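# Fully open an incubator's outer and inner glass doors

## Task

Swing the incubator's outer door and then the glass door behind it fully open, and leave both standing open on their own, not held by the robot. Fail conditions: any flask reaching the floor, either door slamming open or shut, and the robot toppling or ending up leaning. When finished, release everything and back the robot away.

## Robot and tools

ROBOT. The robot is a Hello Robot Stretch 4 with one arm. It has an omni-wheel base, a mast carrying a lift, an arm that telescopes forward, a three-joint wrist (yaw, pitch, roll) and a two-finger gripper. It stands roughly 1.6 m tall, and its base rim lies within 0.23 m of the base origin. A loose object may occasionally get nudged by something outside the robot.

FRAMES. The base frame sits on the floor beneath the base centre: x ahead, y to the left, z up. hand_pose is reported in this frame and marks a point between the open fingertips; with all wrist joints at zero its axes line up with the base frame. The printed hand position is approximate. The odometry frame is the base frame as it was when the scene began.

execute_actions. Argument "actions" is a list holding a single action, or an empty list to just read state and images. Optional "cameras" picks which images return: head_camera, head_left_camera, head_right_camera, wrist_camera or "all"; omitted or null means all, [] means none; an unknown name rejects the call. An action contains "base", "joints", or both, plus optional "pace" and "contact_limits"; alternatively it contains only {"end_of_arm": "enable_torque"}, which re-powers any wrist or gripper motor that shut itself off. Motions in one action begin together but may finish separately.

"base" takes one relative command, measured from where the base last reported itself: translate_m (metres, forward positive, -2 to 2), strafe_m (metres, left positive, -2 to 2) or rotate_rad (radians, counter-clockwise seen from above positive, -3.2 to 3.2). These are offsets, not destinations.

"joints" is one object keyed by joint name, each value an absolute target: lift_m 0 to 1.2 m; arm_m 0 to 0.55 m of extension; wrist_yaw_rad -1.134 to 4.276 (0 points ahead, positive turns left, 3.14 is folded back, above 3.4 the arm may obstruct); wrist_pitch_rad -1.117 to 4.259 (0 level, 1.57 pointing down); wrist_roll_rad -1.117 to 4.259 (0 keeps fingers level, positive turns clockwise when viewed from behind); gripper_m -0.038 to 0.141 m fingertip gap (negative values squeeze the fingers together). Tolerances for "done": lift and arm ±0.004, yaw and roll ±0.02, pitch ±0.05, gripper ±0.004. Joint targets outside range are clipped and flagged; other bad values or unknown keys reject the whole call with no motion. A joint or base omitted from an action may still be driving toward an earlier target without showing it in the statuses. One action runs at most 15 s.

"pace" is "slow", "default", "fast" or "max": base speed up to 0.1/0.3/0.4/0.6 m/s and turning up to 1/2/3/4 rad/s. With lift above 0.2 those are reduced, down to 0.3 m/s and 1 rad/s at full height. "contact_limits" only accepts arm_m, from 0 (gentlest) to 0.75 (firmest), default 0.5; it sets how much push stops the arm.

To unfold the wrist at the start, one action with lift_m 0.4 and wrist_yaw_rad 0 works.

wait: "seconds" 0 to 10; commands nothing new and returns state and images. zoom_image: "camera" plus "region" [x0, y0, x1, y1] in pixels from the image's top-left, at most 504 by 504, on that camera's latest full image. finished_scene: "scene" is the current scene number; it ends the scene permanently and reports success, so both doors must already be open and free-standing with the robot clear.

CAMERAS. head_camera (420x560) sits atop the mast facing forward and down; rotate the base to look around. head_left_camera and head_right_camera are fisheyes (420x672) beside it, aimed more steeply down, showing base and arm. wrist_camera (616x392) looks along the fingers, fingertips near the bottom. Calibration values are approximate.

RESULTS. base_status and joint_status tell how each motion finished: "done"; "off_target" (resting short, maybe still pushing); "contact_stop_at_<key>" (blocked, target dropped, that part may go slack: a slack lift can sag, slack wheels can roll); "limit_stop_at_<name>" (built-in limit, e.g. own_body or tilt); "time_out"; "torque_fault" (wrist motor went limp, needs enable_torque). "done" for the base means wheels turned enough, even with slip. on_its_own lists things this call did not command; "held at" there is a held target, not a position. lidar_m holds 12 distances in 30-degree sectors, first straight ahead and going counter-clockwise (4th left, 7th rear, 10th right); "-" is nothing seen or closer than 0.25 m; glass and thin legs may be missed. wrist_depth_mm is a 7x7 grid of depths, 100 to 2000 mm, rows from top-left, glass excluded. base_odometry counts wheel turns; if turned_by_wheels and turned_by_imu differ by over about 0.1 rad, the base likely hit or slipped. base_tilt gives forward/right lean in degrees (small fixed bias). motor_effort gives percent of max, positive toward higher joint values, bracket is the peak; for wheel_0..2 positive turns the base right. Gripper reading does not prove a grasp; a firm squeeze shows as a shift in gripper effort.

AVOID. Move doors smoothly, never letting them swing fast or slam; use slow pace and modest contact limits near doors. Keep flasks off the floor. Leaning past 6 degrees stops lift, arm and wheels; steady pulls with a high gripper or big contact limit can tip the robot, as can driving with over 1 kg in hand and arm beyond 0.2. Pressing the gripper into things via base or arm can cause torque faults. Tilted-up pitch combined with strong roll can trigger own-body stops. Finish by opening the gripper and backing away.

Each tool is called after "Request:" as name(argument=value, ...) on one line, values as JSON.

## Session

Request:
execute_actions(actions=[])

Scene clock: 0.00 s.
base_odometry: x=+0.000 y=+0.000 heading=+0.000 (m, m, rad; odometry frame)
turned_by_wheels: +0.000 (rad since the last result)
turned_by_imu: +0.000 (rad since the last result)
base_tilt: forward=-0.2 right=-0.3 (deg)
lidar_m: 1.80 2.63 1.22 1.17 1.24 1.27 1.23 1.34 1.86 2.73 2.90 1.85
base_status: not commanded
joint_positions: lift_m=+0.282 arm_m=-0.003 wrist_yaw_rad=+3.149 wrist_pitch_rad=+0.005 wrist_roll_rad=-0.013 gripper_m=+0.057
joint_status: not commanded
motor_effort: lift_m=+19 arm_m=+0 wrist_yaw_rad=+0 wrist_pitch_rad=-8 wrist_roll_rad=+1 gripper_m=-3 wheel_0=+0 wheel_1=+0 wheel_2=+0 (%)
hand_pose: x=-0.1207 y=+0.0854 z=+0.4593 quat_wxyz=(-0.004, -0.002, -0.007, +1.000) (m; base frame)
wrist_depth_mm: - 138 1366 1397 1336 1366 1366 / - 124 1366 1397 1366 1336 1366 / - 126 181 1430 1366 1308 1366 / 122 138 1366 1336 1366 1366 1397 / 1366 1366 1397 1366 1366 1336 1336 / 1397 1397 195 1366 202 1336 1366 / 1098 1042 1138 150 1098 1182 1182
pictures: head_camera, head_left_camera, head_right_camera, wrist_camera
Images, in order (width x height): head_camera 420x560, head_left_camera 420x672, head_right_camera 420x672, wrist_camera 616x392.

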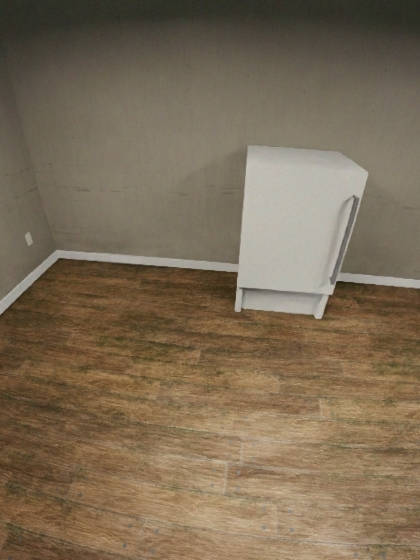

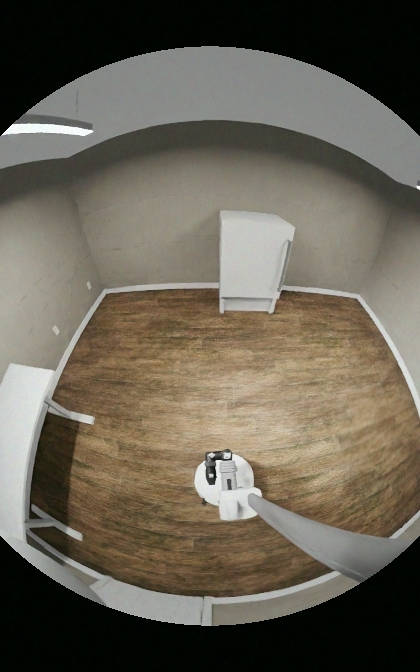

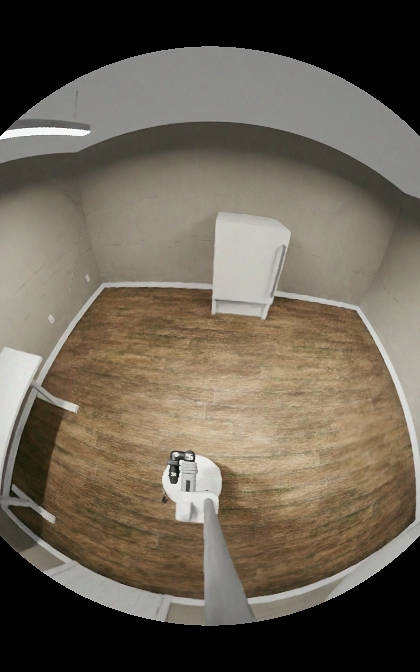

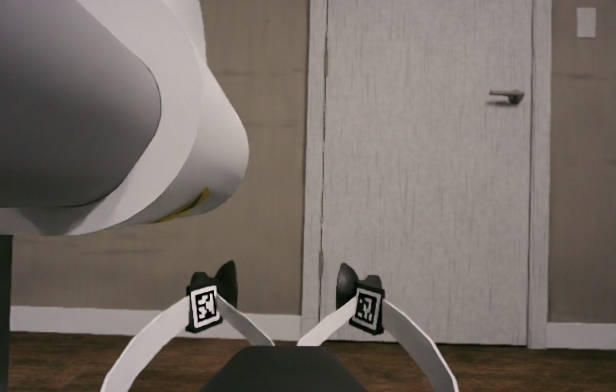

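Request:
zoom_image(camera="head_camera", region=[200, 120, 420, 340])

Region (200, 120, 420, 340) of head_camera's 420x560 image, scaled by 2.291, with more detail than that image has.

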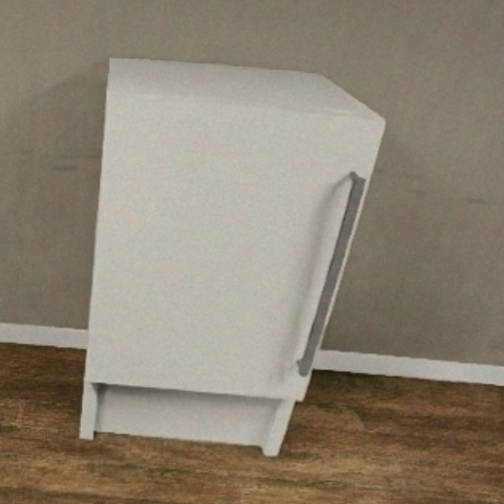

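Request:
execute_actions(actions=[{"base": {"translate_m": 0.9}, "joints": {"lift_m": 0.4, "wrist_yaw_rad": 0, "gripper_m": 0.12}, "pace": "fast"}])

Scene clock: 4.60 s.
base_odometry: x=+0.900 y=+0.000 heading=+0.000 (m, m, rad; odometry frame)
turned_by_wheels: +0.000 (rad since the last result)
turned_by_imu: -0.003 (rad since the last result)
base_tilt: forward=-0.3 right=-0.4 (deg)
lidar_m: 0.90 1.65 1.96 1.25 1.24 1.71 2.14 2.28 2.86 2.79 2.10 0.93
base_status: done
joint_positions: lift_m=+0.400 arm_m=-0.003 wrist_yaw_rad=+0.000 wrist_pitch_rad=+0.005 wrist_roll_rad=-0.013 gripper_m=+0.120
joint_status: all done
motor_effort: lift_m=+22(24) arm_m=+0(1) wrist_yaw_rad=-1(5) wrist_pitch_rad=-8(8) wrist_roll_rad=+2(2) gripper_m=-1(1) wheel_0=+0(8) wheel_1=+0(4) wheel_2=+1(11) (%)
hand_pose: x=+0.4569 y=-0.0873 z=+0.5766 quat_wxyz=(+1.000, -0.007, +0.002, +0.000) (m; base frame)
wrist_depth_mm: 1336 1397 1366 699 699 699 691 / 1366 1336 1366 691 691 691 691 / 1366 1366 1366 691 691 683 691 / 1397 1366 1366 691 707 691 699 / 1336 1430 1336 691 699 683 683 / 1366 206 1366 683 204 691 691 / 1336 1281 1336 144 691 699 699
pictures: head_camera, head_left_camera, head_right_camera, wrist_camera
camera_calibration (this result's frames):
wrist_camera: T_world_to_cam=[[-0.0437839, -0.998378, 0.03638, -0.0960092], [0.0127999, -0.0369725, -0.999234, 0.623565], [0.998959, -0.0432848, 0.0143979, -0.239163], [0, 0, 0, 1]] pos_world=[0.226729, -0.0831509, 0.630023]
Images, in order (width x height): head_camera 420x560, head_left_camera 420x672, head_right_camera 420x672, wrist_camera 616x392.

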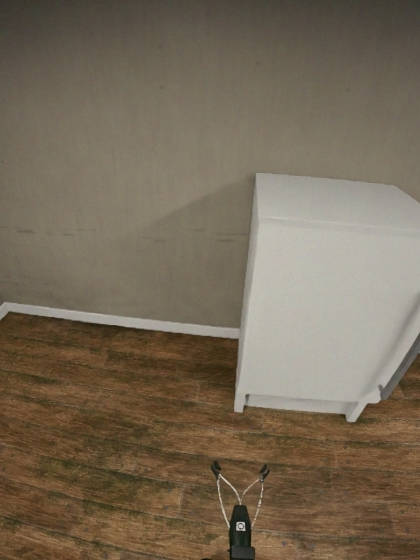

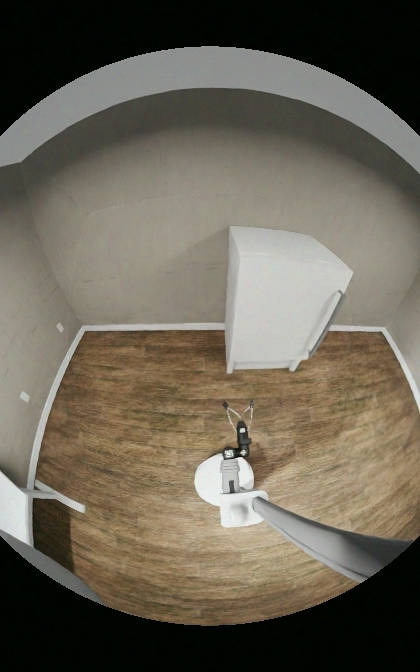

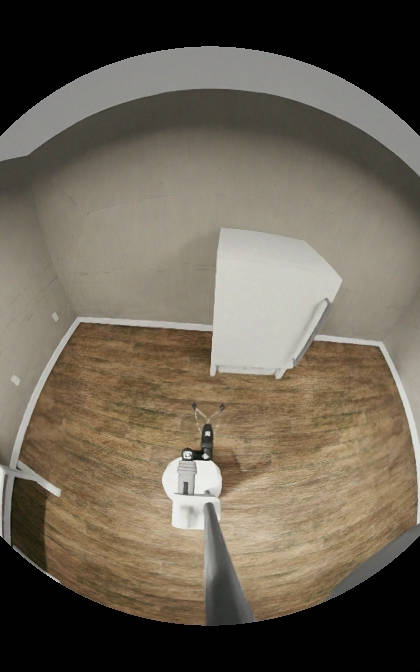

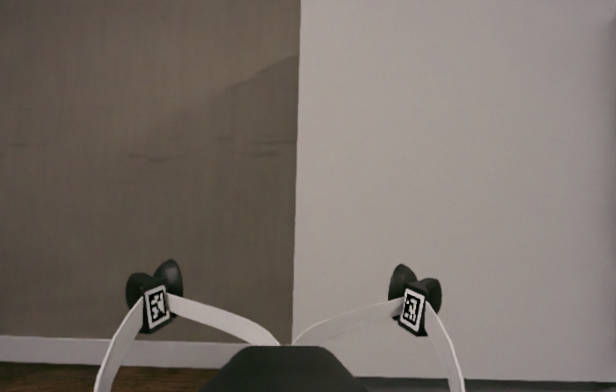

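Request:
execute_actions(actions=[{"base": {"rotate_rad": -0.05}}], cameras=[])

Request:
execute_actions(actions=[{"base": {"strafe_m": -0.64}, "joints": {"lift_m": 0.55}, "pace": "fast"}])

Scene clock: 5.47 s.
base_odometry: x=+0.900 y=+0.000 heading=-0.050 (m, m, rad; odometry frame)
turned_by_wheels: -0.050 (rad since the last result)
turned_by_imu: -0.051 (rad since the last result)
base_tilt: forward=-0.3 right=-0.2 (deg)
lidar_m: 0.90 1.64 2.00 1.55 1.22 1.62 2.15 2.24 2.91 2.79 2.22 0.93
base_status: done
joint_positions: lift_m=+0.400 arm_m=-0.003 wrist_yaw_rad=+0.000 wrist_pitch_rad=+0.005 wrist_roll_rad=-0.013 gripper_m=+0.120
joint_status: not commanded
motor_effort: lift_m=+22(22) arm_m=-1(0) wrist_yaw_rad=-1(1) wrist_pitch_rad=-8(7) wrist_roll_rad=+2(0) gripper_m=-1(3) wheel_0=+2(5) wheel_1=+1(3) wheel_2=+0(4) (%)
hand_pose: x=+0.4569 y=-0.0874 z=+0.5766 quat_wxyz=(+1.000, -0.007, +0.002, +0.000) (m; base frame)
wrist_depth_mm: 1336 1336 1336 707 707 715 723 / 1336 1336 1336 691 715 723 715 / 1308 1336 1336 699 707 715 723 / 1308 1336 1366 699 707 715 715 / 1281 1336 1336 691 707 707 715 / 1336 206 1336 691 203 707 723 / 1308 1281 1336 143 707 715 715
pictures: none
No camera images: the call's "cameras" was empty. Leave "cameras" out to get every camera's image.

Scene clock: 8.30 s.
base_odometry: x=+0.868 y=-0.639 heading=-0.050 (m, m, rad; odometry frame)
turned_by_wheels: +0.000 (rad since the last result)
turned_by_imu: +0.002 (rad since the last result)
base_tilt: forward=-0.3 right=-0.4 (deg)
lidar_m: 0.82 0.94 2.27 1.85 1.88 2.24 2.16 2.24 2.22 2.16 2.22 1.63
base_status: done
joint_positions: lift_m=+0.550 arm_m=-0.003 wrist_yaw_rad=+0.000 wrist_pitch_rad=+0.005 wrist_roll_rad=-0.013 gripper_m=+0.120
joint_status: all done
motor_effort: lift_m=+22(25) arm_m=-1(0) wrist_yaw_rad=-1(0) wrist_pitch_rad=-8(8) wrist_roll_rad=+2(1) gripper_m=+0(1) wheel_0=-2(15) wheel_1=+0(11) wheel_2=+0(1) (%)
hand_pose: x=+0.4568 y=-0.0874 z=+0.7266 quat_wxyz=(+1.000, -0.007, +0.002, +0.000) (m; base frame)
wrist_depth_mm: 676 668 691 707 1336 1397 1397 / 668 683 691 683 1397 1366 1397 / 668 668 691 691 1366 1397 1464 / 668 683 668 691 1366 1397 1397 / 676 661 676 699 1397 1366 1397 / 668 206 676 683 203 1397 1397 / 668 683 683 144 1366 1397 1397
pictures: head_camera, head_left_camera, head_right_camera, wrist_camera
camera_calibration (this result's frames):
wrist_camera: T_world_to_cam=[[-0.0440817, -0.998365, 0.0363798, -0.101416], [0.0127926, -0.0369763, -0.999234, 0.773466], [0.998946, -0.0435826, 0.0144016, -0.241323], [0, 0, 0, 1]] pos_world=[0.226704, -0.0831683, 0.780038]
Images, in order (width x height): head_camera 420x560, head_left_camera 420x672, head_right_camera 420x672, wrist_camera 616x392.

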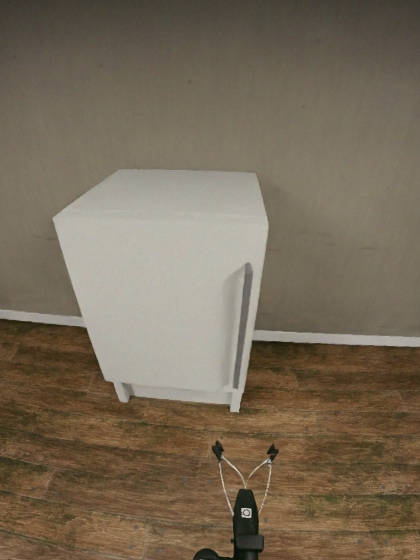

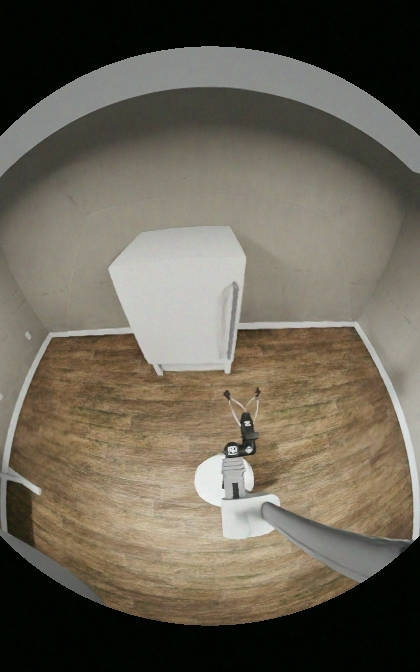

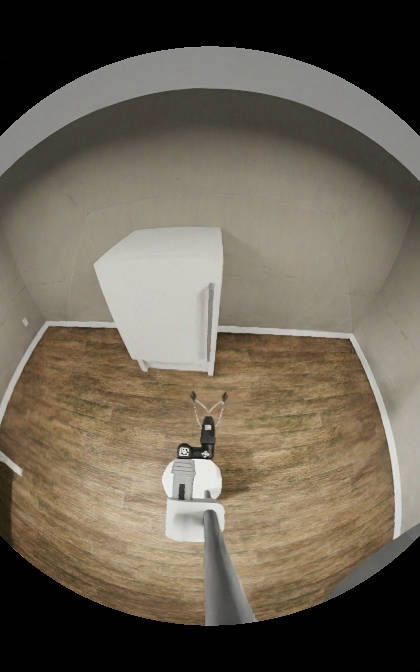

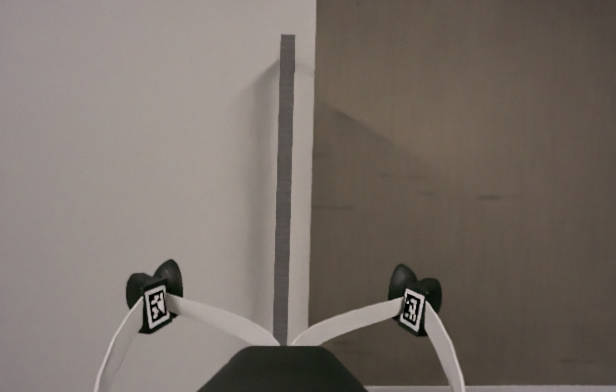

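Request:
execute_actions(actions=[{"base": {"strafe_m": 0.012}, "joints": {"arm_m": 0.3}, "pace": "fast"}], cameras=["head_camera", "wrist_camera"])

Scene clock: 11.43 s.
base_odometry: x=+0.869 y=-0.627 heading=-0.050 (m, m, rad; odometry frame)
turned_by_wheels: +0.000 (rad since the last result)
turned_by_imu: +0.000 (rad since the last result)
base_tilt: forward=-0.2 right=-0.4 (deg)
lidar_m: 0.82 0.94 2.27 1.83 1.85 2.23 2.16 2.24 2.23 2.17 2.22 1.63
base_status: done
joint_positions: lift_m=+0.550 arm_m=+0.299 wrist_yaw_rad=+0.000 wrist_pitch_rad=+0.005 wrist_roll_rad=-0.013 gripper_m=+0.120
joint_status: all done
motor_effort: lift_m=+22(22) arm_m=+6(6) wrist_yaw_rad=-1(1) wrist_pitch_rad=-7(8) wrist_roll_rad=+1(2) gripper_m=-1(1) wheel_0=+1(11) wheel_1=-1(9) wheel_2=+0(0) (%)
hand_pose: x=+0.7583 y=-0.0874 z=+0.7266 quat_wxyz=(+1.000, -0.007, +0.002, +0.000) (m; base frame)
wrist_depth_mm: 377 379 387 389 1060 1060 1098 / 377 382 384 387 1078 1078 1098 / 377 382 384 387 1078 1098 1118 / 377 379 382 389 1060 1078 1098 / 379 375 387 389 1042 1098 1098 / 373 206 384 387 204 1098 1098 / 375 379 382 144 1098 1060 1118
pictures: head_camera, wrist_camera
camera_calibration (this result's frames):
wrist_camera: T_world_to_cam=[[-0.0438869, -0.998374, 0.0363759, -0.0882178], [0.0128868, -0.0369736, -0.999233, 0.769565], [0.998953, -0.0433844, 0.0144885, -0.542496], [0, 0, 0, 1]] pos_world=[0.52814, -0.0831567, 0.780043]
Images, in order (width x height): head_camera 420x560, wrist_camera 616x392.

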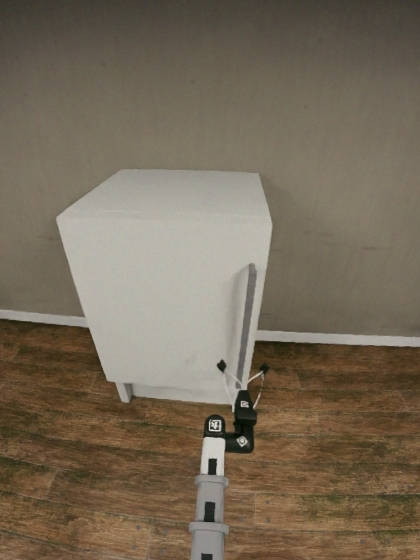

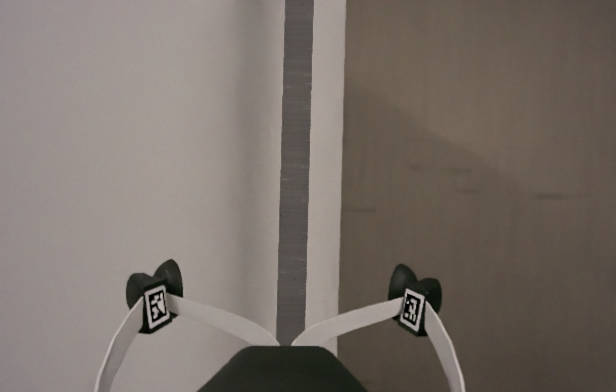

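Request:
execute_actions(actions=[{"joints": {"arm_m": 0.39}}], cameras=["wrist_camera"])

Request:
execute_actions(actions=[{"joints": {"gripper_m": 0.0}}], cameras=["wrist_camera", "head_camera"])

Scene clock: 12.93 s.
base_odometry: x=+0.869 y=-0.627 heading=-0.050 (m, m, rad; odometry frame)
turned_by_wheels: +0.000 (rad since the last result)
turned_by_imu: +0.000 (rad since the last result)
base_tilt: forward=-0.3 right=-0.4 (deg)
lidar_m: 0.84 0.93 2.26 1.82 1.86 2.23 2.15 2.25 2.24 2.17 2.22 1.62
base_status: not commanded
joint_positions: lift_m=+0.550 arm_m=+0.389 wrist_yaw_rad=+0.000 wrist_pitch_rad=+0.005 wrist_roll_rad=-0.013 gripper_m=+0.120
joint_status: all done
motor_effort: lift_m=+22(22) arm_m=+6(8) wrist_yaw_rad=-1(1) wrist_pitch_rad=-7(7) wrist_roll_rad=+1(1) gripper_m=-1(1) wheel_0=+1(1) wheel_1=-1(1) wheel_2=+0(0) (%)
hand_pose: x=+0.8483 y=-0.0874 z=+0.7266 quat_wxyz=(+1.000, -0.007, +0.002, +0.000) (m; base frame)
wrist_depth_mm: 289 293 296 229 976 991 1008 / 289 291 294 297 976 1008 991 / 289 291 296 296 960 976 1008 / 290 291 296 296 991 991 1008 / 289 290 294 297 976 991 991 / 289 205 293 228 203 991 991 / 289 291 293 144 991 991 976
pictures: wrist_camera
camera_calibration (this result's frames):
wrist_camera: T_world_to_cam=[[-0.0440204, -0.998368, 0.0363756, -0.0841942], [0.012892, -0.0369755, -0.999233, 0.768402], [0.998947, -0.0435177, 0.0144986, -0.632381], [0, 0, 0, 1]] pos_world=[0.618103, -0.0831645, 0.780044]
Images, in order (width x height): wrist_camera 616x392.

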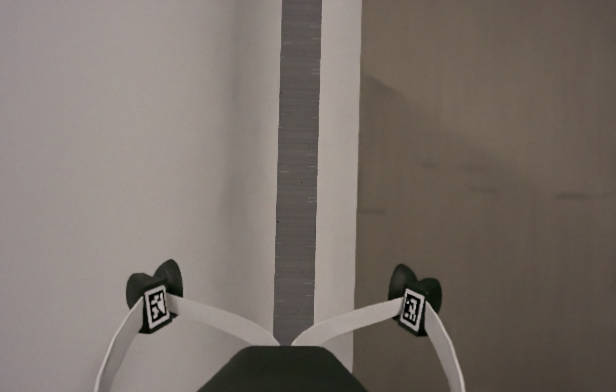

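Scene clock: 15.00 s.
base_odometry: x=+0.869 y=-0.627 heading=-0.050 (m, m, rad; odometry frame)
turned_by_wheels: +0.000 (rad since the last result)
turned_by_imu: -0.001 (rad since the last result)
base_tilt: forward=-0.2 right=-0.4 (deg)
lidar_m: 0.83 0.93 2.25 1.83 1.87 2.24 2.15 2.25 2.25 2.17 2.21 1.60
base_status: not commanded
joint_positions: lift_m=+0.550 arm_m=+0.389 wrist_yaw_rad=-0.001 wrist_pitch_rad=+0.005 wrist_roll_rad=-0.013 gripper_m=+0.001
joint_status: all done
motor_effort: lift_m=+22(22) arm_m=+4(6) wrist_yaw_rad=+3(8) wrist_pitch_rad=-8(8) wrist_roll_rad=+2(2) gripper_m=-19(20) wheel_0=-2(2) wheel_1=-1(1) wheel_2=-1(1) (%)
hand_pose: x=+0.8487 y=-0.0877 z=+0.7266 quat_wxyz=(+1.000, -0.007, +0.002, +0.000) (m; base frame)
wrist_depth_mm: 287 291 294 296 976 1008 1008 / 287 290 293 296 991 991 1025 / 287 291 296 297 991 976 1008 / 287 289 293 296 976 991 1008 / 286 290 293 294 991 991 1008 / 287 290 188 207 976 991 1008 / 286 290 291 225 976 1008 1025
pictures: head_camera, wrist_camera
camera_calibration (this result's frames):
wrist_camera: T_world_to_cam=[[-0.044926, -0.998328, 0.0363802, -0.083668], [0.0127462, -0.0369869, -0.999234, 0.768478], [0.998909, -0.0444279, 0.0143865, -0.632782], [0, 0, 0, 1]] pos_world=[0.618538, -0.0832176, 0.780037]
Images, in order (width x height): head_camera 420x560, wrist_camera 616x392.

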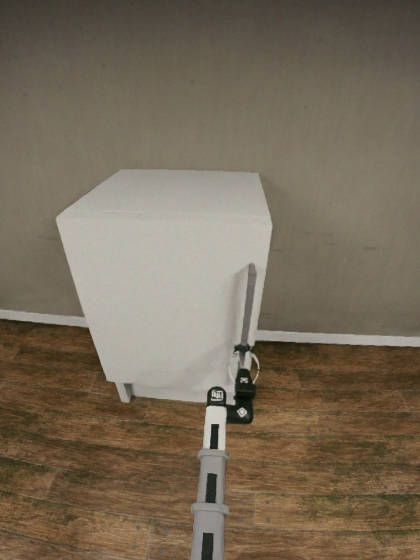

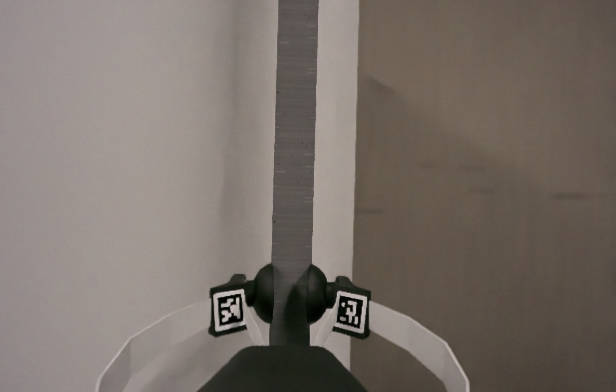

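Request:
execute_actions(actions=[{"joints": {"gripper_m": 0.045}}], cameras=[])

Request:
execute_actions(actions=[{"joints": {"arm_m": 0.408}}], cameras=[])

Request:
execute_actions(actions=[{"joints": {"gripper_m": -0.015}}], cameras=["wrist_camera"])

Scene clock: 16.53 s.
base_odometry: x=+0.869 y=-0.627 heading=-0.050 (m, m, rad; odometry frame)
turned_by_wheels: +0.000 (rad since the last result)
turned_by_imu: +0.000 (rad since the last result)
base_tilt: forward=-0.2 right=-0.2 (deg)
lidar_m: 0.83 0.93 2.25 1.83 1.85 2.24 2.16 2.23 2.24 2.17 2.22 1.61
base_status: not commanded
joint_positions: lift_m=+0.550 arm_m=+0.389 wrist_yaw_rad=+0.000 wrist_pitch_rad=+0.005 wrist_roll_rad=-0.013 gripper_m=+0.045
joint_status: all done
motor_effort: lift_m=+22(22) arm_m=+3(4) wrist_yaw_rad=+0(12) wrist_pitch_rad=-7(8) wrist_roll_rad=+2(2) gripper_m=-5(21) wheel_0=-2(2) wheel_1=-1(1) wheel_2=-2(2) (%)
hand_pose: x=+0.8487 y=-0.0875 z=+0.7266 quat_wxyz=(+1.000, -0.007, +0.002, +0.000) (m; base frame)
wrist_depth_mm: 287 293 294 296 976 991 1025 / 289 293 294 296 976 991 1008 / 289 294 294 297 991 991 1008 / 289 290 294 296 976 976 991 / 287 290 294 229 976 1008 976 / 286 290 192 227 976 991 1025 / 286 289 294 185 960 991 976
pictures: none
No camera images: the call's "cameras" was empty. Leave "cameras" out to get every camera's image.

Scene clock: 17.23 s.
base_odometry: x=+0.869 y=-0.627 heading=-0.050 (m, m, rad; odometry frame)
turned_by_wheels: +0.000 (rad since the last result)
turned_by_imu: +0.000 (rad since the last result)
base_tilt: forward=-0.2 right=-0.3 (deg)
lidar_m: 0.82 0.94 2.25 1.83 1.84 2.25 2.16 2.23 2.24 2.14 2.22 1.64
base_status: not commanded
joint_positions: lift_m=+0.550 arm_m=+0.407 wrist_yaw_rad=+0.000 wrist_pitch_rad=+0.005 wrist_roll_rad=-0.013 gripper_m=+0.045
joint_status: all done
motor_effort: lift_m=+22(22) arm_m=+6(8) wrist_yaw_rad=+0(1) wrist_pitch_rad=-8(7) wrist_roll_rad=+2(2) gripper_m=-4(4) wheel_0=-2(2) wheel_1=-1(1) wheel_2=-2(2) (%)
hand_pose: x=+0.8662 y=-0.0875 z=+0.7266 quat_wxyz=(+1.000, -0.007, +0.002, +0.000) (m; base frame)
wrist_depth_mm: 272 274 278 211 960 991 991 / 272 276 278 211 960 960 991 / 272 276 278 281 960 976 1008 / 272 274 277 279 960 976 991 / 268 276 276 230 960 976 1008 / 271 274 192 210 991 960 991 / 271 271 276 176 931 976 976
pictures: none
No camera images: the call's "cameras" was empty. Leave "cameras" out to get every camera's image.

Scene clock: 18.60 s.
base_odometry: x=+0.869 y=-0.627 heading=-0.050 (m, m, rad; odometry frame)
turned_by_wheels: +0.000 (rad since the last result)
turned_by_imu: +0.000 (rad since the last result)
base_tilt: forward=-0.2 right=-0.4 (deg)
lidar_m: 0.84 0.94 2.26 1.83 1.85 2.24 2.13 2.22 2.25 2.17 2.21 1.62
base_status: not commanded
joint_positions: lift_m=+0.550 arm_m=+0.408 wrist_yaw_rad=-0.002 wrist_pitch_rad=+0.005 wrist_roll_rad=-0.013 gripper_m=-0.014
joint_status: all done
motor_effort: lift_m=+22(22) arm_m=+1(6) wrist_yaw_rad=+4(7) wrist_pitch_rad=-8(8) wrist_roll_rad=+2(1) gripper_m=-20(22) wheel_0=-3(4) wheel_1=-1(2) wheel_2=-2(2) (%)
hand_pose: x=+0.8671 y=-0.0879 z=+0.7266 quat_wxyz=(+1.000, -0.007, +0.002, -0.001) (m; base frame)
wrist_depth_mm: 266 270 273 276 976 976 991 / 268 270 272 274 960 991 976 / 267 270 272 276 960 960 991 / 266 271 271 273 946 976 976 / 266 270 271 205 960 976 976 / 266 267 185 204 187 960 991 / 265 268 273 204 946 976 1008
pictures: wrist_camera
camera_calibration (this result's frames):
wrist_camera: T_world_to_cam=[[-0.0457894, -0.998288, 0.036381, -0.08234], [0.0126989, -0.0369979, -0.999235, 0.768271], [0.99887, -0.0452924, 0.0143713, -0.651177], [0, 0, 0, 1]] pos_world=[0.636914, -0.083268, 0.780036]
Images, in order (width x height): wrist_camera 616x392.

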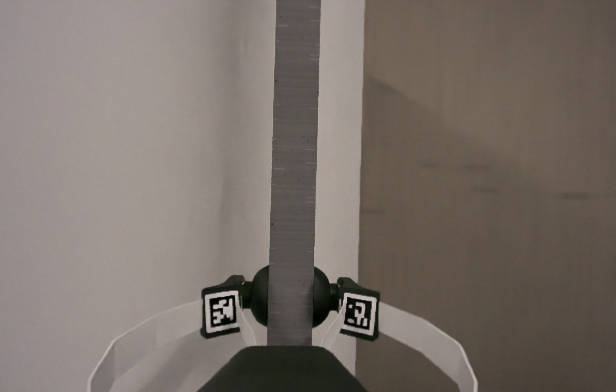

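Request:
execute_actions(actions=[{"base": {"strafe_m": 0.04}, "joints": {"arm_m": 0.316, "wrist_yaw_rad": -0.07}, "pace": "slow"}], cameras=["wrist_camera", "head_camera"])

Scene clock: 21.37 s.
base_odometry: x=+0.871 y=-0.587 heading=-0.051 (m, m, rad; odometry frame)
turned_by_wheels: +0.000 (rad since the last result)
turned_by_imu: -0.001 (rad since the last result)
base_tilt: forward=-0.2 right=-0.4 (deg)
lidar_m: 0.74 0.89 2.25 1.79 1.83 2.24 2.16 2.24 2.29 2.20 2.18 1.61
base_status: done
joint_positions: lift_m=+0.550 arm_m=+0.317 wrist_yaw_rad=-0.071 wrist_pitch_rad=+0.005 wrist_roll_rad=-0.013 gripper_m=-0.014
joint_status: all done
motor_effort: lift_m=+22(22) arm_m=-7(5) wrist_yaw_rad=+1(27) wrist_pitch_rad=-8(7) wrist_roll_rad=+2(2) gripper_m=-21(21) wheel_0=-1(10) wheel_1=+0(7) wheel_2=-2(5) (%)
hand_pose: x=+0.7697 y=-0.1076 z=+0.7266 quat_wxyz=(+0.999, -0.007, +0.003, -0.035) (m; base frame)
wrist_depth_mm: 282 279 276 272 1078 1138 1160 / 282 277 277 272 1060 1118 1138 / 281 278 276 202 1060 1118 1160 / 281 278 276 203 1042 1118 1182 / 282 278 273 203 1078 1118 1138 / 281 277 188 202 186 1118 1138 / 279 274 274 200 1078 1118 1138
pictures: head_camera, wrist_camera
camera_calibration (this result's frames):
wrist_camera: T_world_to_cam=[[-0.114532, -0.992753, 0.0363845, -0.0529338], [0.0100417, -0.0377806, -0.999236, 0.770719], [0.993369, -0.11408, 0.0142961, -0.557966], [0, 0, 0, 1]] pos_world=[0.540464, -0.0870845, 0.780032]
Images, in order (width x height): head_camera 420x560, wrist_camera 616x392.

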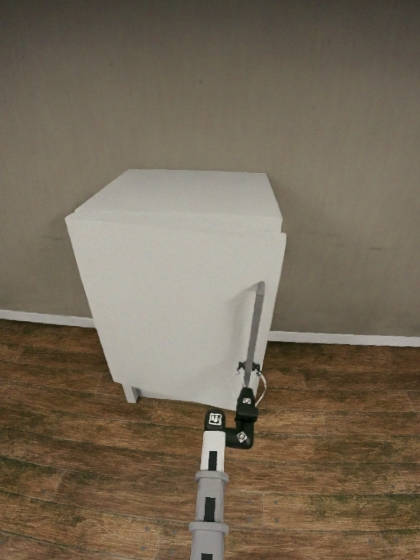

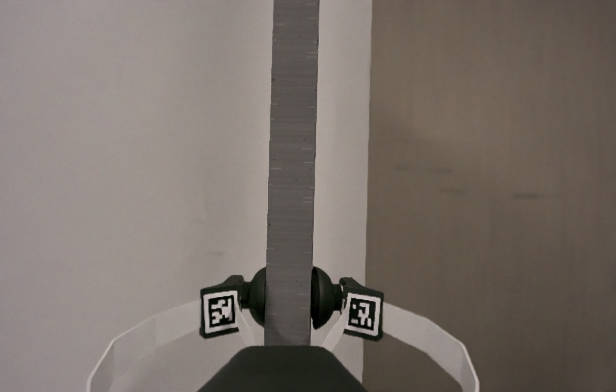

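Request:
execute_actions(actions=[{"base": {"strafe_m": 0.067}, "joints": {"arm_m": 0.199, "wrist_yaw_rad": -0.15}}], cameras=["wrist_camera"])

Scene clock: 23.20 s.
base_odometry: x=+0.874 y=-0.520 heading=-0.051 (m, m, rad; odometry frame)
turned_by_wheels: +0.000 (rad since the last result)
turned_by_imu: +0.000 (rad since the last result)
base_tilt: forward=-0.1 right=-0.4 (deg)
lidar_m: 0.61 0.85 2.27 1.73 1.70 2.23 2.17 2.23 2.36 2.26 2.21 0.69
base_status: done
joint_positions: lift_m=+0.550 arm_m=+0.200 wrist_yaw_rad=-0.146 wrist_pitch_rad=+0.006 wrist_roll_rad=-0.013 gripper_m=-0.014
joint_status: all done
motor_effort: lift_m=+22(22) arm_m=-7(10) wrist_yaw_rad=-13(38) wrist_pitch_rad=-9(10) wrist_roll_rad=+2(1) gripper_m=-19(24) wheel_0=+4(5) wheel_1=-1(9) wheel_2=+1(9) (%)
hand_pose: x=+0.6439 y=-0.1283 z=+0.7263 quat_wxyz=(+0.997, -0.006, +0.003, -0.073) (m; base frame)
wrist_depth_mm: 307 293 281 201 1281 1281 1430 / 307 294 279 205 1205 1336 1366 / 307 291 278 209 1281 1336 1366 / 307 291 279 214 1255 1281 1366 / 306 290 278 218 1255 1308 1336 / 304 291 189 198 258 1336 1366 / 306 286 279 198 1255 1308 1366
pictures: wrist_camera
camera_calibration (this result's frames):
wrist_camera: T_world_to_cam=[[-0.188392, -0.981419, 0.0364173, -0.0389456], [0.00646769, -0.0383203, -0.999245, 0.773226], [0.982073, -0.188014, 0.0135667, -0.437021], [0, 0, 0, 1]] pos_world=[0.416848, -0.0907577, 0.779989]
Images, in order (width x height): wrist_camera 616x392.

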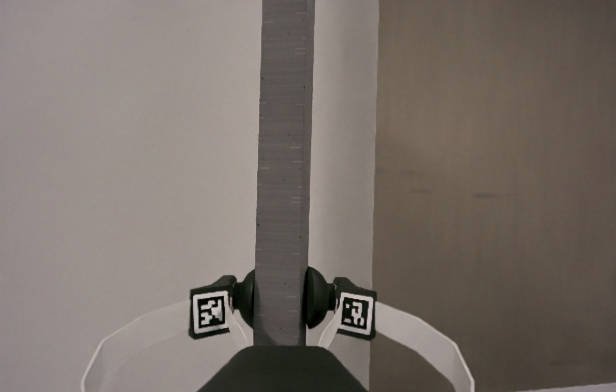

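Request:
execute_actions(actions=[{"base": {"strafe_m": 0.146}, "joints": {"arm_m": 0.081, "wrist_yaw_rad": -0.3}}], cameras=["wrist_camera", "head_camera", "head_right_camera"])

Scene clock: 26.37 s.
torque_fault: wrist_yaw_rad switched itself off since the last result.
base_odometry: x=+0.881 y=-0.374 heading=-0.051 (m, m, rad; odometry frame)
turned_by_wheels: +0.000 (rad since the last result)
turned_by_imu: +0.001 (rad since the last result)
base_tilt: forward=-0.3 right=-0.4 (deg)
lidar_m: 0.57 0.88 2.27 1.60 1.60 2.23 2.15 2.24 2.50 2.41 2.19 0.47
base_status: done
joint_positions: lift_m=+0.550 arm_m=+0.082 wrist_yaw_rad=-0.299 wrist_pitch_rad=+0.007 wrist_roll_rad=-0.013 gripper_m=-0.014
joint_status: wrist_yaw_rad torque_fault (moved -0.153 of -0.154); the others done
on_its_own: wrist_yaw_rad is off since a torque_fault, until you send "end_of_arm": "enable_torque"
motor_effort: lift_m=+22(22) arm_m=-6(14) wrist_yaw_rad=+1(98) wrist_pitch_rad=-14(14) wrist_roll_rad=+2(2) gripper_m=-17(26) wheel_0=+1(17) wheel_1=+0(15) wheel_2=-3(23) (%)
hand_pose: x=+0.5029 y=-0.1685 z=+0.7260 quat_wxyz=(+0.989, -0.006, +0.004, -0.149) (m; base frame)
wrist_depth_mm: 336 309 281 198 303 1661 1808 / 336 304 282 200 1499 1708 1808 / 334 306 282 204 1499 1661 1983 / 334 306 281 206 1499 1708 1808 / 332 306 281 210 1430 1661 1921 / 330 306 188 192 246 1661 1863 / 334 293 283 190 266 1661 1808
pictures: head_camera, head_right_camera, wrist_camera
camera_calibration (this result's frames):
wrist_camera: T_world_to_cam=[[-0.335939, -0.941175, 0.036523, -0.0239812], [-0.000682072, -0.0385335, -0.999257, 0.775809], [0.941883, -0.335715, 0.012303, -0.309822], [0, 0, 0, 1]] pos_world=[0.28429, -0.0966878, 0.77992]
Images, in order (width x height): head_camera 420x560, head_right_camera 420x672, wrist_camera 616x392.

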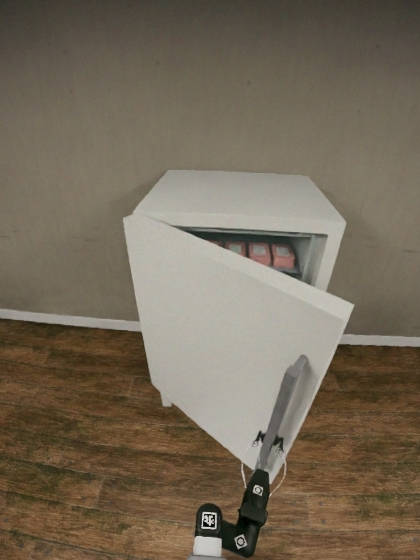

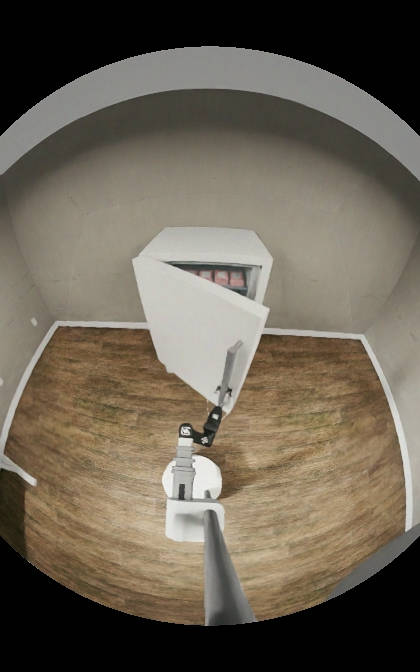

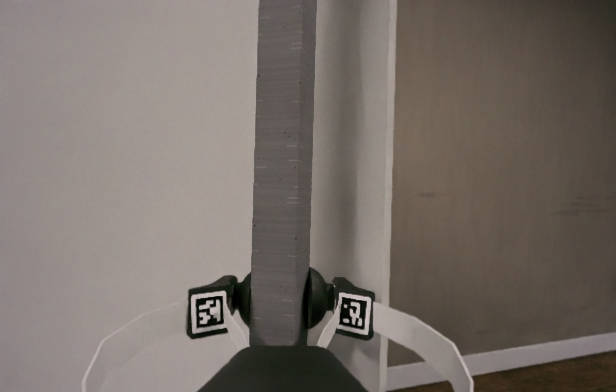

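Request:
execute_actions(actions=[{"end_of_arm": "enable_torque"}], cameras=[])

Request:
execute_actions(actions=[{"joints": {"gripper_m": 0.07}}], cameras=[])

Request:
execute_actions(actions=[{"base": {"translate_m": -0.05}, "joints": {"arm_m": 0.0}, "pace": "fast"}], cameras=["head_camera", "wrist_camera"])

Scene clock: 28.70 s.
base_odometry: x=+0.881 y=-0.374 heading=-0.051 (m, m, rad; odometry frame)
turned_by_wheels: +0.000 (rad since the last result)
turned_by_imu: +0.000 (rad since the last result)
base_tilt: forward=-0.3 right=-0.2 (deg)
lidar_m: 0.57 0.87 2.27 1.58 1.60 2.23 2.16 2.24 2.51 2.42 2.21 0.47
base_status: not commanded
joint_positions: lift_m=+0.550 arm_m=+0.082 wrist_yaw_rad=-0.299 wrist_pitch_rad=+0.007 wrist_roll_rad=-0.013 gripper_m=-0.014
joint_status: not commanded
end_of_arm: enable_torque: each motor that was off is on again
motor_effort: lift_m=+22(22) arm_m=-6(6) wrist_yaw_rad=+0(0) wrist_pitch_rad=-14(14) wrist_roll_rad=+1(0) gripper_m=-19(18) wheel_0=+1(0) wheel_1=+0(0) wheel_2=-3(2) (%)
hand_pose: x=+0.5029 y=-0.1685 z=+0.7260 quat_wxyz=(+0.989, -0.006, +0.004, -0.149) (m; base frame)
wrist_depth_mm: 338 309 281 198 304 1708 1863 / 336 307 283 200 1499 1661 1863 / 338 307 281 204 1499 1708 1921 / 334 304 282 207 1537 1661 1863 / 334 306 279 208 1576 1661 1863 / 332 303 187 193 247 1661 1863 / 334 293 283 190 266 1618 1708
pictures: none
No camera images: the call's "cameras" was empty. Leave "cameras" out to get every camera's image.

Scene clock: 30.30 s.
base_odometry: x=+0.881 y=-0.374 heading=-0.051 (m, m, rad; odometry frame)
turned_by_wheels: +0.000 (rad since the last result)
turned_by_imu: +0.000 (rad since the last result)
base_tilt: forward=-0.4 right=-0.3 (deg)
lidar_m: 0.58 0.87 2.26 1.60 1.59 2.24 2.16 2.23 2.52 2.42 2.20 0.48
base_status: not commanded
joint_positions: lift_m=+0.550 arm_m=+0.082 wrist_yaw_rad=-0.299 wrist_pitch_rad=+0.005 wrist_roll_rad=-0.013 gripper_m=+0.070
joint_status: all done
motor_effort: lift_m=+22(22) arm_m=-6(6) wrist_yaw_rad=+1(5) wrist_pitch_rad=-9(14) wrist_roll_rad=+1(2) gripper_m=-3(18) wheel_0=+1(1) wheel_1=+0(0) wheel_2=-3(3) (%)
hand_pose: x=+0.5028 y=-0.1686 z=+0.7265 quat_wxyz=(+0.989, -0.006, +0.004, -0.149) (m; base frame)
wrist_depth_mm: 349 322 298 216 317 1661 1863 / 347 324 298 220 1499 1661 1808 / 349 320 297 211 1537 1661 1863 / 347 319 298 210 1464 1708 1808 / 347 320 293 208 1499 1618 1863 / 345 319 198 207 219 1661 1808 / 345 309 298 148 265 1576 1756
pictures: none
No camera images: the call's "cameras" was empty. Leave "cameras" out to get every camera's image.

Scene clock: 31.37 s.
base_odometry: x=+0.831 y=-0.372 heading=-0.050 (m, m, rad; odometry frame)
turned_by_wheels: +0.000 (rad since the last result)
turned_by_imu: +0.000 (rad since the last result)
base_tilt: forward=-0.3 right=-0.3 (deg)
lidar_m: 0.63 0.94 2.33 1.56 1.57 2.19 2.11 2.16 2.52 2.43 2.30 0.54
base_status: done
joint_positions: lift_m=+0.550 arm_m=+0.001 wrist_yaw_rad=-0.299 wrist_pitch_rad=+0.005 wrist_roll_rad=-0.013 gripper_m=+0.070
joint_status: all done
motor_effort: lift_m=+22(22) arm_m=-6(5) wrist_yaw_rad=+2(1) wrist_pitch_rad=-8(9) wrist_roll_rad=+2(1) gripper_m=-2(3) wheel_0=+1(4) wheel_1=+1(10) wheel_2=+0(11) (%)
hand_pose: x=+0.4219 y=-0.1686 z=+0.7265 quat_wxyz=(+0.989, -0.006, +0.003, -0.149) (m; base frame)
wrist_depth_mm: 488 452 415 392 1661 1863 - / 488 449 413 394 1661 1808 - / 492 452 418 392 1708 1863 - / 488 445 418 397 1708 1808 - / 488 442 332 397 1661 1756 - / 488 445 197 389 219 1808 - / 484 433 418 147 1618 1808 1808
pictures: head_camera, wrist_camera
camera_calibration (this result's frames):
wrist_camera: T_world_to_cam=[[-0.336333, -0.941038, 0.0364371, -0.0510269], [0.00116647, -0.0391074, -0.999234, 0.775419], [0.941742, -0.336033, 0.0142508, -0.235022], [0, 0, 0, 1]] pos_world=[0.203264, -0.0966688, 0.780034]
Images, in order (width x height): head_camera 420x560, wrist_camera 616x392.

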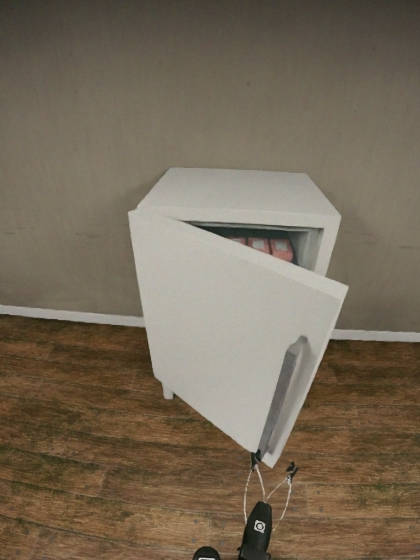

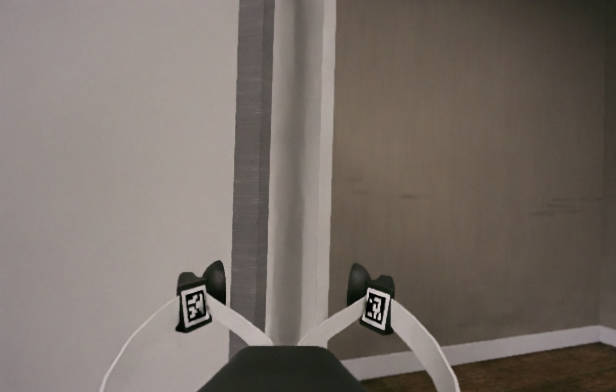

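Request:
execute_actions(actions=[{"base": {"strafe_m": -0.4}, "joints": {"wrist_yaw_rad": 0.0, "gripper_m": 0.0}, "pace": "max"}], cameras=["head_camera", "wrist_camera", "head_left_camera"])

Scene clock: 33.77 s.
base_odometry: x=+0.811 y=-0.771 heading=-0.051 (m, m, rad; odometry frame)
turned_by_wheels: +0.000 (rad since the last result)
turned_by_imu: +0.001 (rad since the last result)
base_tilt: forward=-0.3 right=-0.3 (deg)
lidar_m: 0.56 0.55 2.33 1.97 2.03 2.19 2.10 2.17 2.10 2.01 2.10 1.67
base_status: done
joint_positions: lift_m=+0.550 arm_m=+0.001 wrist_yaw_rad=+0.000 wrist_pitch_rad=+0.005 wrist_roll_rad=-0.013 gripper_m=+0.000
joint_status: all done
motor_effort: lift_m=+22(22) arm_m=-6(6) wrist_yaw_rad=+0(8) wrist_pitch_rad=-8(8) wrist_roll_rad=+2(3) gripper_m=-5(6) wheel_0=-2(9) wheel_1=+0(12) wheel_2=+1(1) (%)
hand_pose: x=+0.4604 y=-0.0874 z=+0.7266 quat_wxyz=(+1.000, -0.007, +0.002, +0.000) (m; base frame)
wrist_depth_mm: 338 809 788 1397 1430 1430 1430 / 336 1098 891 1430 1397 1430 1430 / 338 1060 866 1397 1430 1430 1464 / 338 1229 904 1397 1397 1464 1499 / 340 917 866 1430 1366 1430 1397 / 338 1255 188 204 1397 1430 1464 / 340 809 831 1366 778 1464 1464
pictures: head_camera, head_left_camera, wrist_camera
camera_calibration (this result's frames):
wrist_camera: T_world_to_cam=[[-0.0441726, -0.998359, 0.0364346, -0.101283], [0.0126921, -0.0370281, -0.999234, 0.773449], [0.998943, -0.0436763, 0.0143069, -0.24484], [0, 0, 0, 1]] pos_world=[0.230291, -0.0831711, 0.780049]
Images, in order (width x height): head_camera 420x560, head_left_camera 420x672, wrist_camera 616x392.

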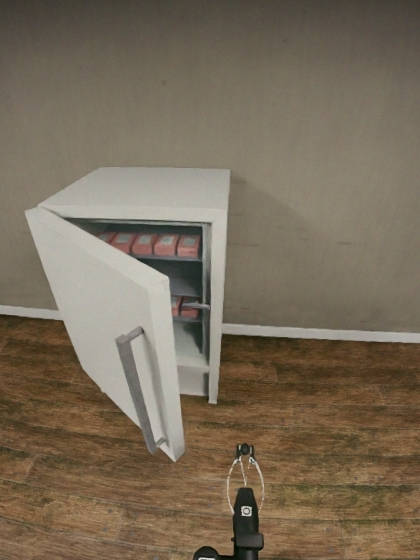

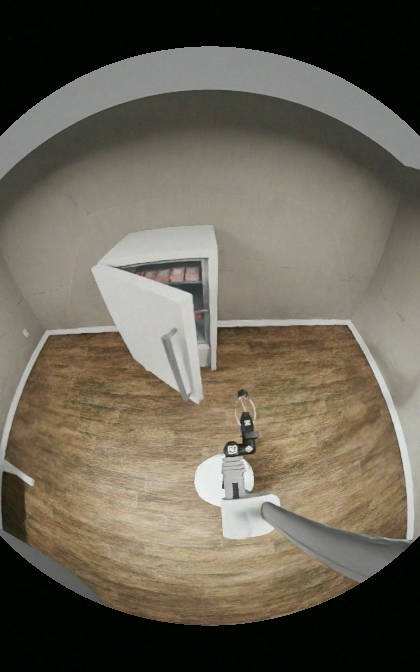

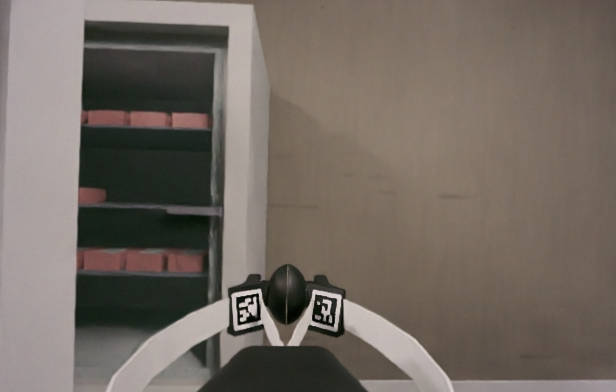

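Request:
execute_actions(actions=[{"joints": {"arm_m": 0.45}, "pace": "max"}], cameras=["wrist_camera"])

Request:
execute_actions(actions=[{"joints": {"wrist_yaw_rad": 1.3}}], cameras=["head_camera", "wrist_camera"])

Scene clock: 36.40 s.
base_odometry: x=+0.811 y=-0.771 heading=-0.051 (m, m, rad; odometry frame)
turned_by_wheels: +0.000 (rad since the last result)
turned_by_imu: +0.000 (rad since the last result)
base_tilt: forward=-0.4 right=-0.2 (deg)
lidar_m: 0.58 0.56 2.33 1.96 2.01 2.18 2.11 2.18 2.09 2.01 2.11 1.67
base_status: not commanded
joint_positions: lift_m=+0.550 arm_m=+0.449 wrist_yaw_rad=+0.000 wrist_pitch_rad=+0.005 wrist_roll_rad=-0.013 gripper_m=+0.000
joint_status: all done
motor_effort: lift_m=+21(22) arm_m=+6(6) wrist_yaw_rad=-1(2) wrist_pitch_rad=-7(8) wrist_roll_rad=+1(1) gripper_m=-5(6) wheel_0=-2(2) wheel_1=+0(0) wheel_2=+2(2) (%)
hand_pose: x=+0.9083 y=-0.0873 z=+0.7266 quat_wxyz=(+1.000, -0.007, +0.002, +0.000) (m; base frame)
wrist_depth_mm: 442 389 427 946 960 960 991 / 535 389 436 960 976 976 976 / 798 392 449 960 976 976 991 / 820 351 455 946 960 991 976 / 809 351 466 946 960 976 991 / 452 387 189 204 976 976 976 / 723 340 357 946 554 976 960
pictures: wrist_camera
camera_calibration (this result's frames):
wrist_camera: T_world_to_cam=[[-0.0438391, -0.998374, 0.0364257, -0.0817019], [0.0129054, -0.0370236, -0.999231, 0.767631], [0.998955, -0.0433353, 0.0145075, -0.692337], [0, 0, 0, 1]] pos_world=[0.678125, -0.0831512, 0.780061]
Images, in order (width x height): wrist_camera 616x392.

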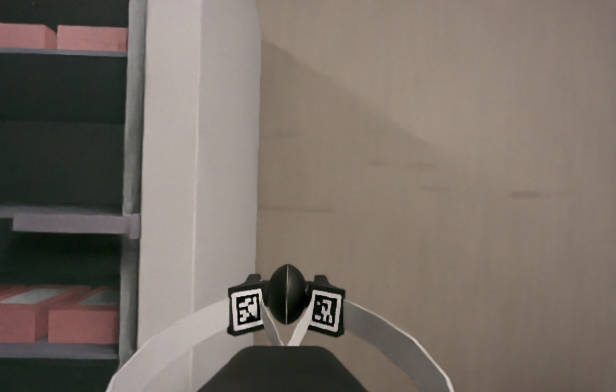

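Scene clock: 37.73 s.
base_odometry: x=+0.811 y=-0.771 heading=-0.051 (m, m, rad; odometry frame)
turned_by_wheels: +0.000 (rad since the last result)
turned_by_imu: +0.000 (rad since the last result)
base_tilt: forward=-0.2 right=-0.3 (deg)
lidar_m: 0.55 0.55 2.33 1.95 2.02 2.19 2.12 2.19 2.09 2.01 2.11 1.67
base_status: not commanded
joint_positions: lift_m=+0.550 arm_m=+0.449 wrist_yaw_rad=+1.300 wrist_pitch_rad=+0.005 wrist_roll_rad=-0.013 gripper_m=+0.000
joint_status: all done
motor_effort: lift_m=+21(22) arm_m=+6(6) wrist_yaw_rad=+1(3) wrist_pitch_rad=-7(7) wrist_roll_rad=+2(2) gripper_m=-7(6) wheel_0=-2(2) wheel_1=+0(0) wheel_2=+1(1) (%)
hand_pose: x=+0.7813 y=+0.2545 z=+0.7266 quat_wxyz=(+0.796, -0.007, -0.002, +0.605) (m; base frame)
wrist_depth_mm: 144 186 267 469 691 683 603 / 144 189 270 473 707 591 473 / 145 189 270 473 691 741 768 / 144 190 272 480 691 603 768 / 146 190 273 484 691 741 788 / 146 190 188 204 699 564 525 / 146 169 246 387 421 732 427
pictures: head_camera, wrist_camera
camera_calibration (this result's frames):
wrist_camera: T_world_to_cam=[[0.950053, -0.309956, 0.0364244, -0.697718], [0.0391303, 0.00251474, -0.999231, 0.751376], [0.309626, 0.950748, 0.0145178, -0.265135], [0, 0, 0, 1]] pos_world=[0.71556, 0.0339248, 0.780061]
Images, in order (width x height): head_camera 420x560, wrist_camera 616x392.

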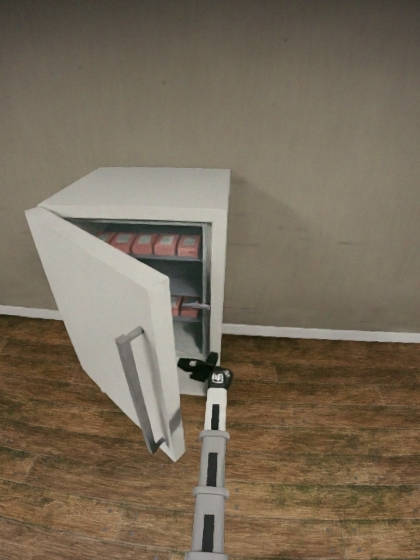

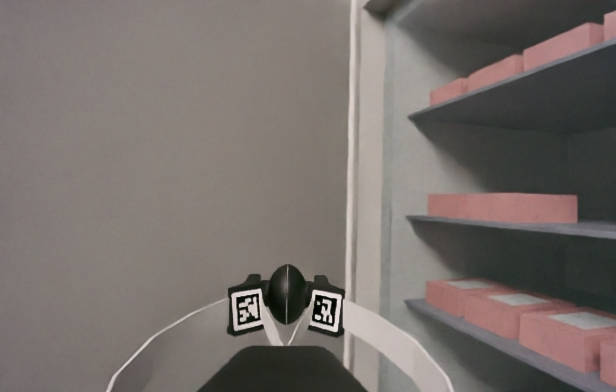

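Request:
execute_actions(actions=[{"base": {"strafe_m": 0.06}, "joints": {"arm_m": 0.3}}], cameras=["head_camera"])

Scene clock: 39.50 s.
base_odometry: x=+0.814 y=-0.711 heading=-0.051 (m, m, rad; odometry frame)
turned_by_wheels: +0.000 (rad since the last result)
turned_by_imu: -0.001 (rad since the last result)
base_tilt: forward=-0.3 right=-0.4 (deg)
lidar_m: 1.01 0.68 0.54 1.90 1.94 2.18 2.09 2.16 2.17 2.09 2.16 1.67
base_status: done
joint_positions: lift_m=+0.550 arm_m=+0.301 wrist_yaw_rad=+1.300 wrist_pitch_rad=+0.005 wrist_roll_rad=-0.013 gripper_m=+0.000
joint_status: all done
motor_effort: lift_m=+21(22) arm_m=-6(11) wrist_yaw_rad=+0(56) wrist_pitch_rad=-8(8) wrist_roll_rad=+1(2) gripper_m=-5(8) wheel_0=-1(16) wheel_1=-1(7) wheel_2=-1(2) (%)
hand_pose: x=+0.6335 y=+0.2546 z=+0.7266 quat_wxyz=(+0.796, -0.007, -0.002, +0.605) (m; base frame)
wrist_depth_mm: 379 424 484 549 661 683 683 / 384 427 484 549 661 699 591 / 377 424 488 559 654 699 732 / 382 424 480 554 661 683 668 / 382 427 484 564 661 691 732 / 379 424 188 204 654 676 580 / 379 404 466 530 389 683 732
pictures: head_camera
Images, in order (width x height): head_camera 420x560.

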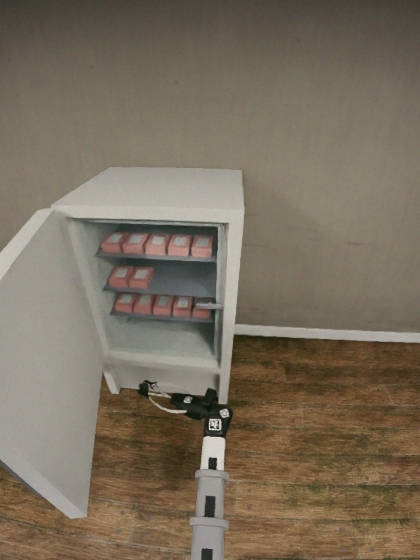

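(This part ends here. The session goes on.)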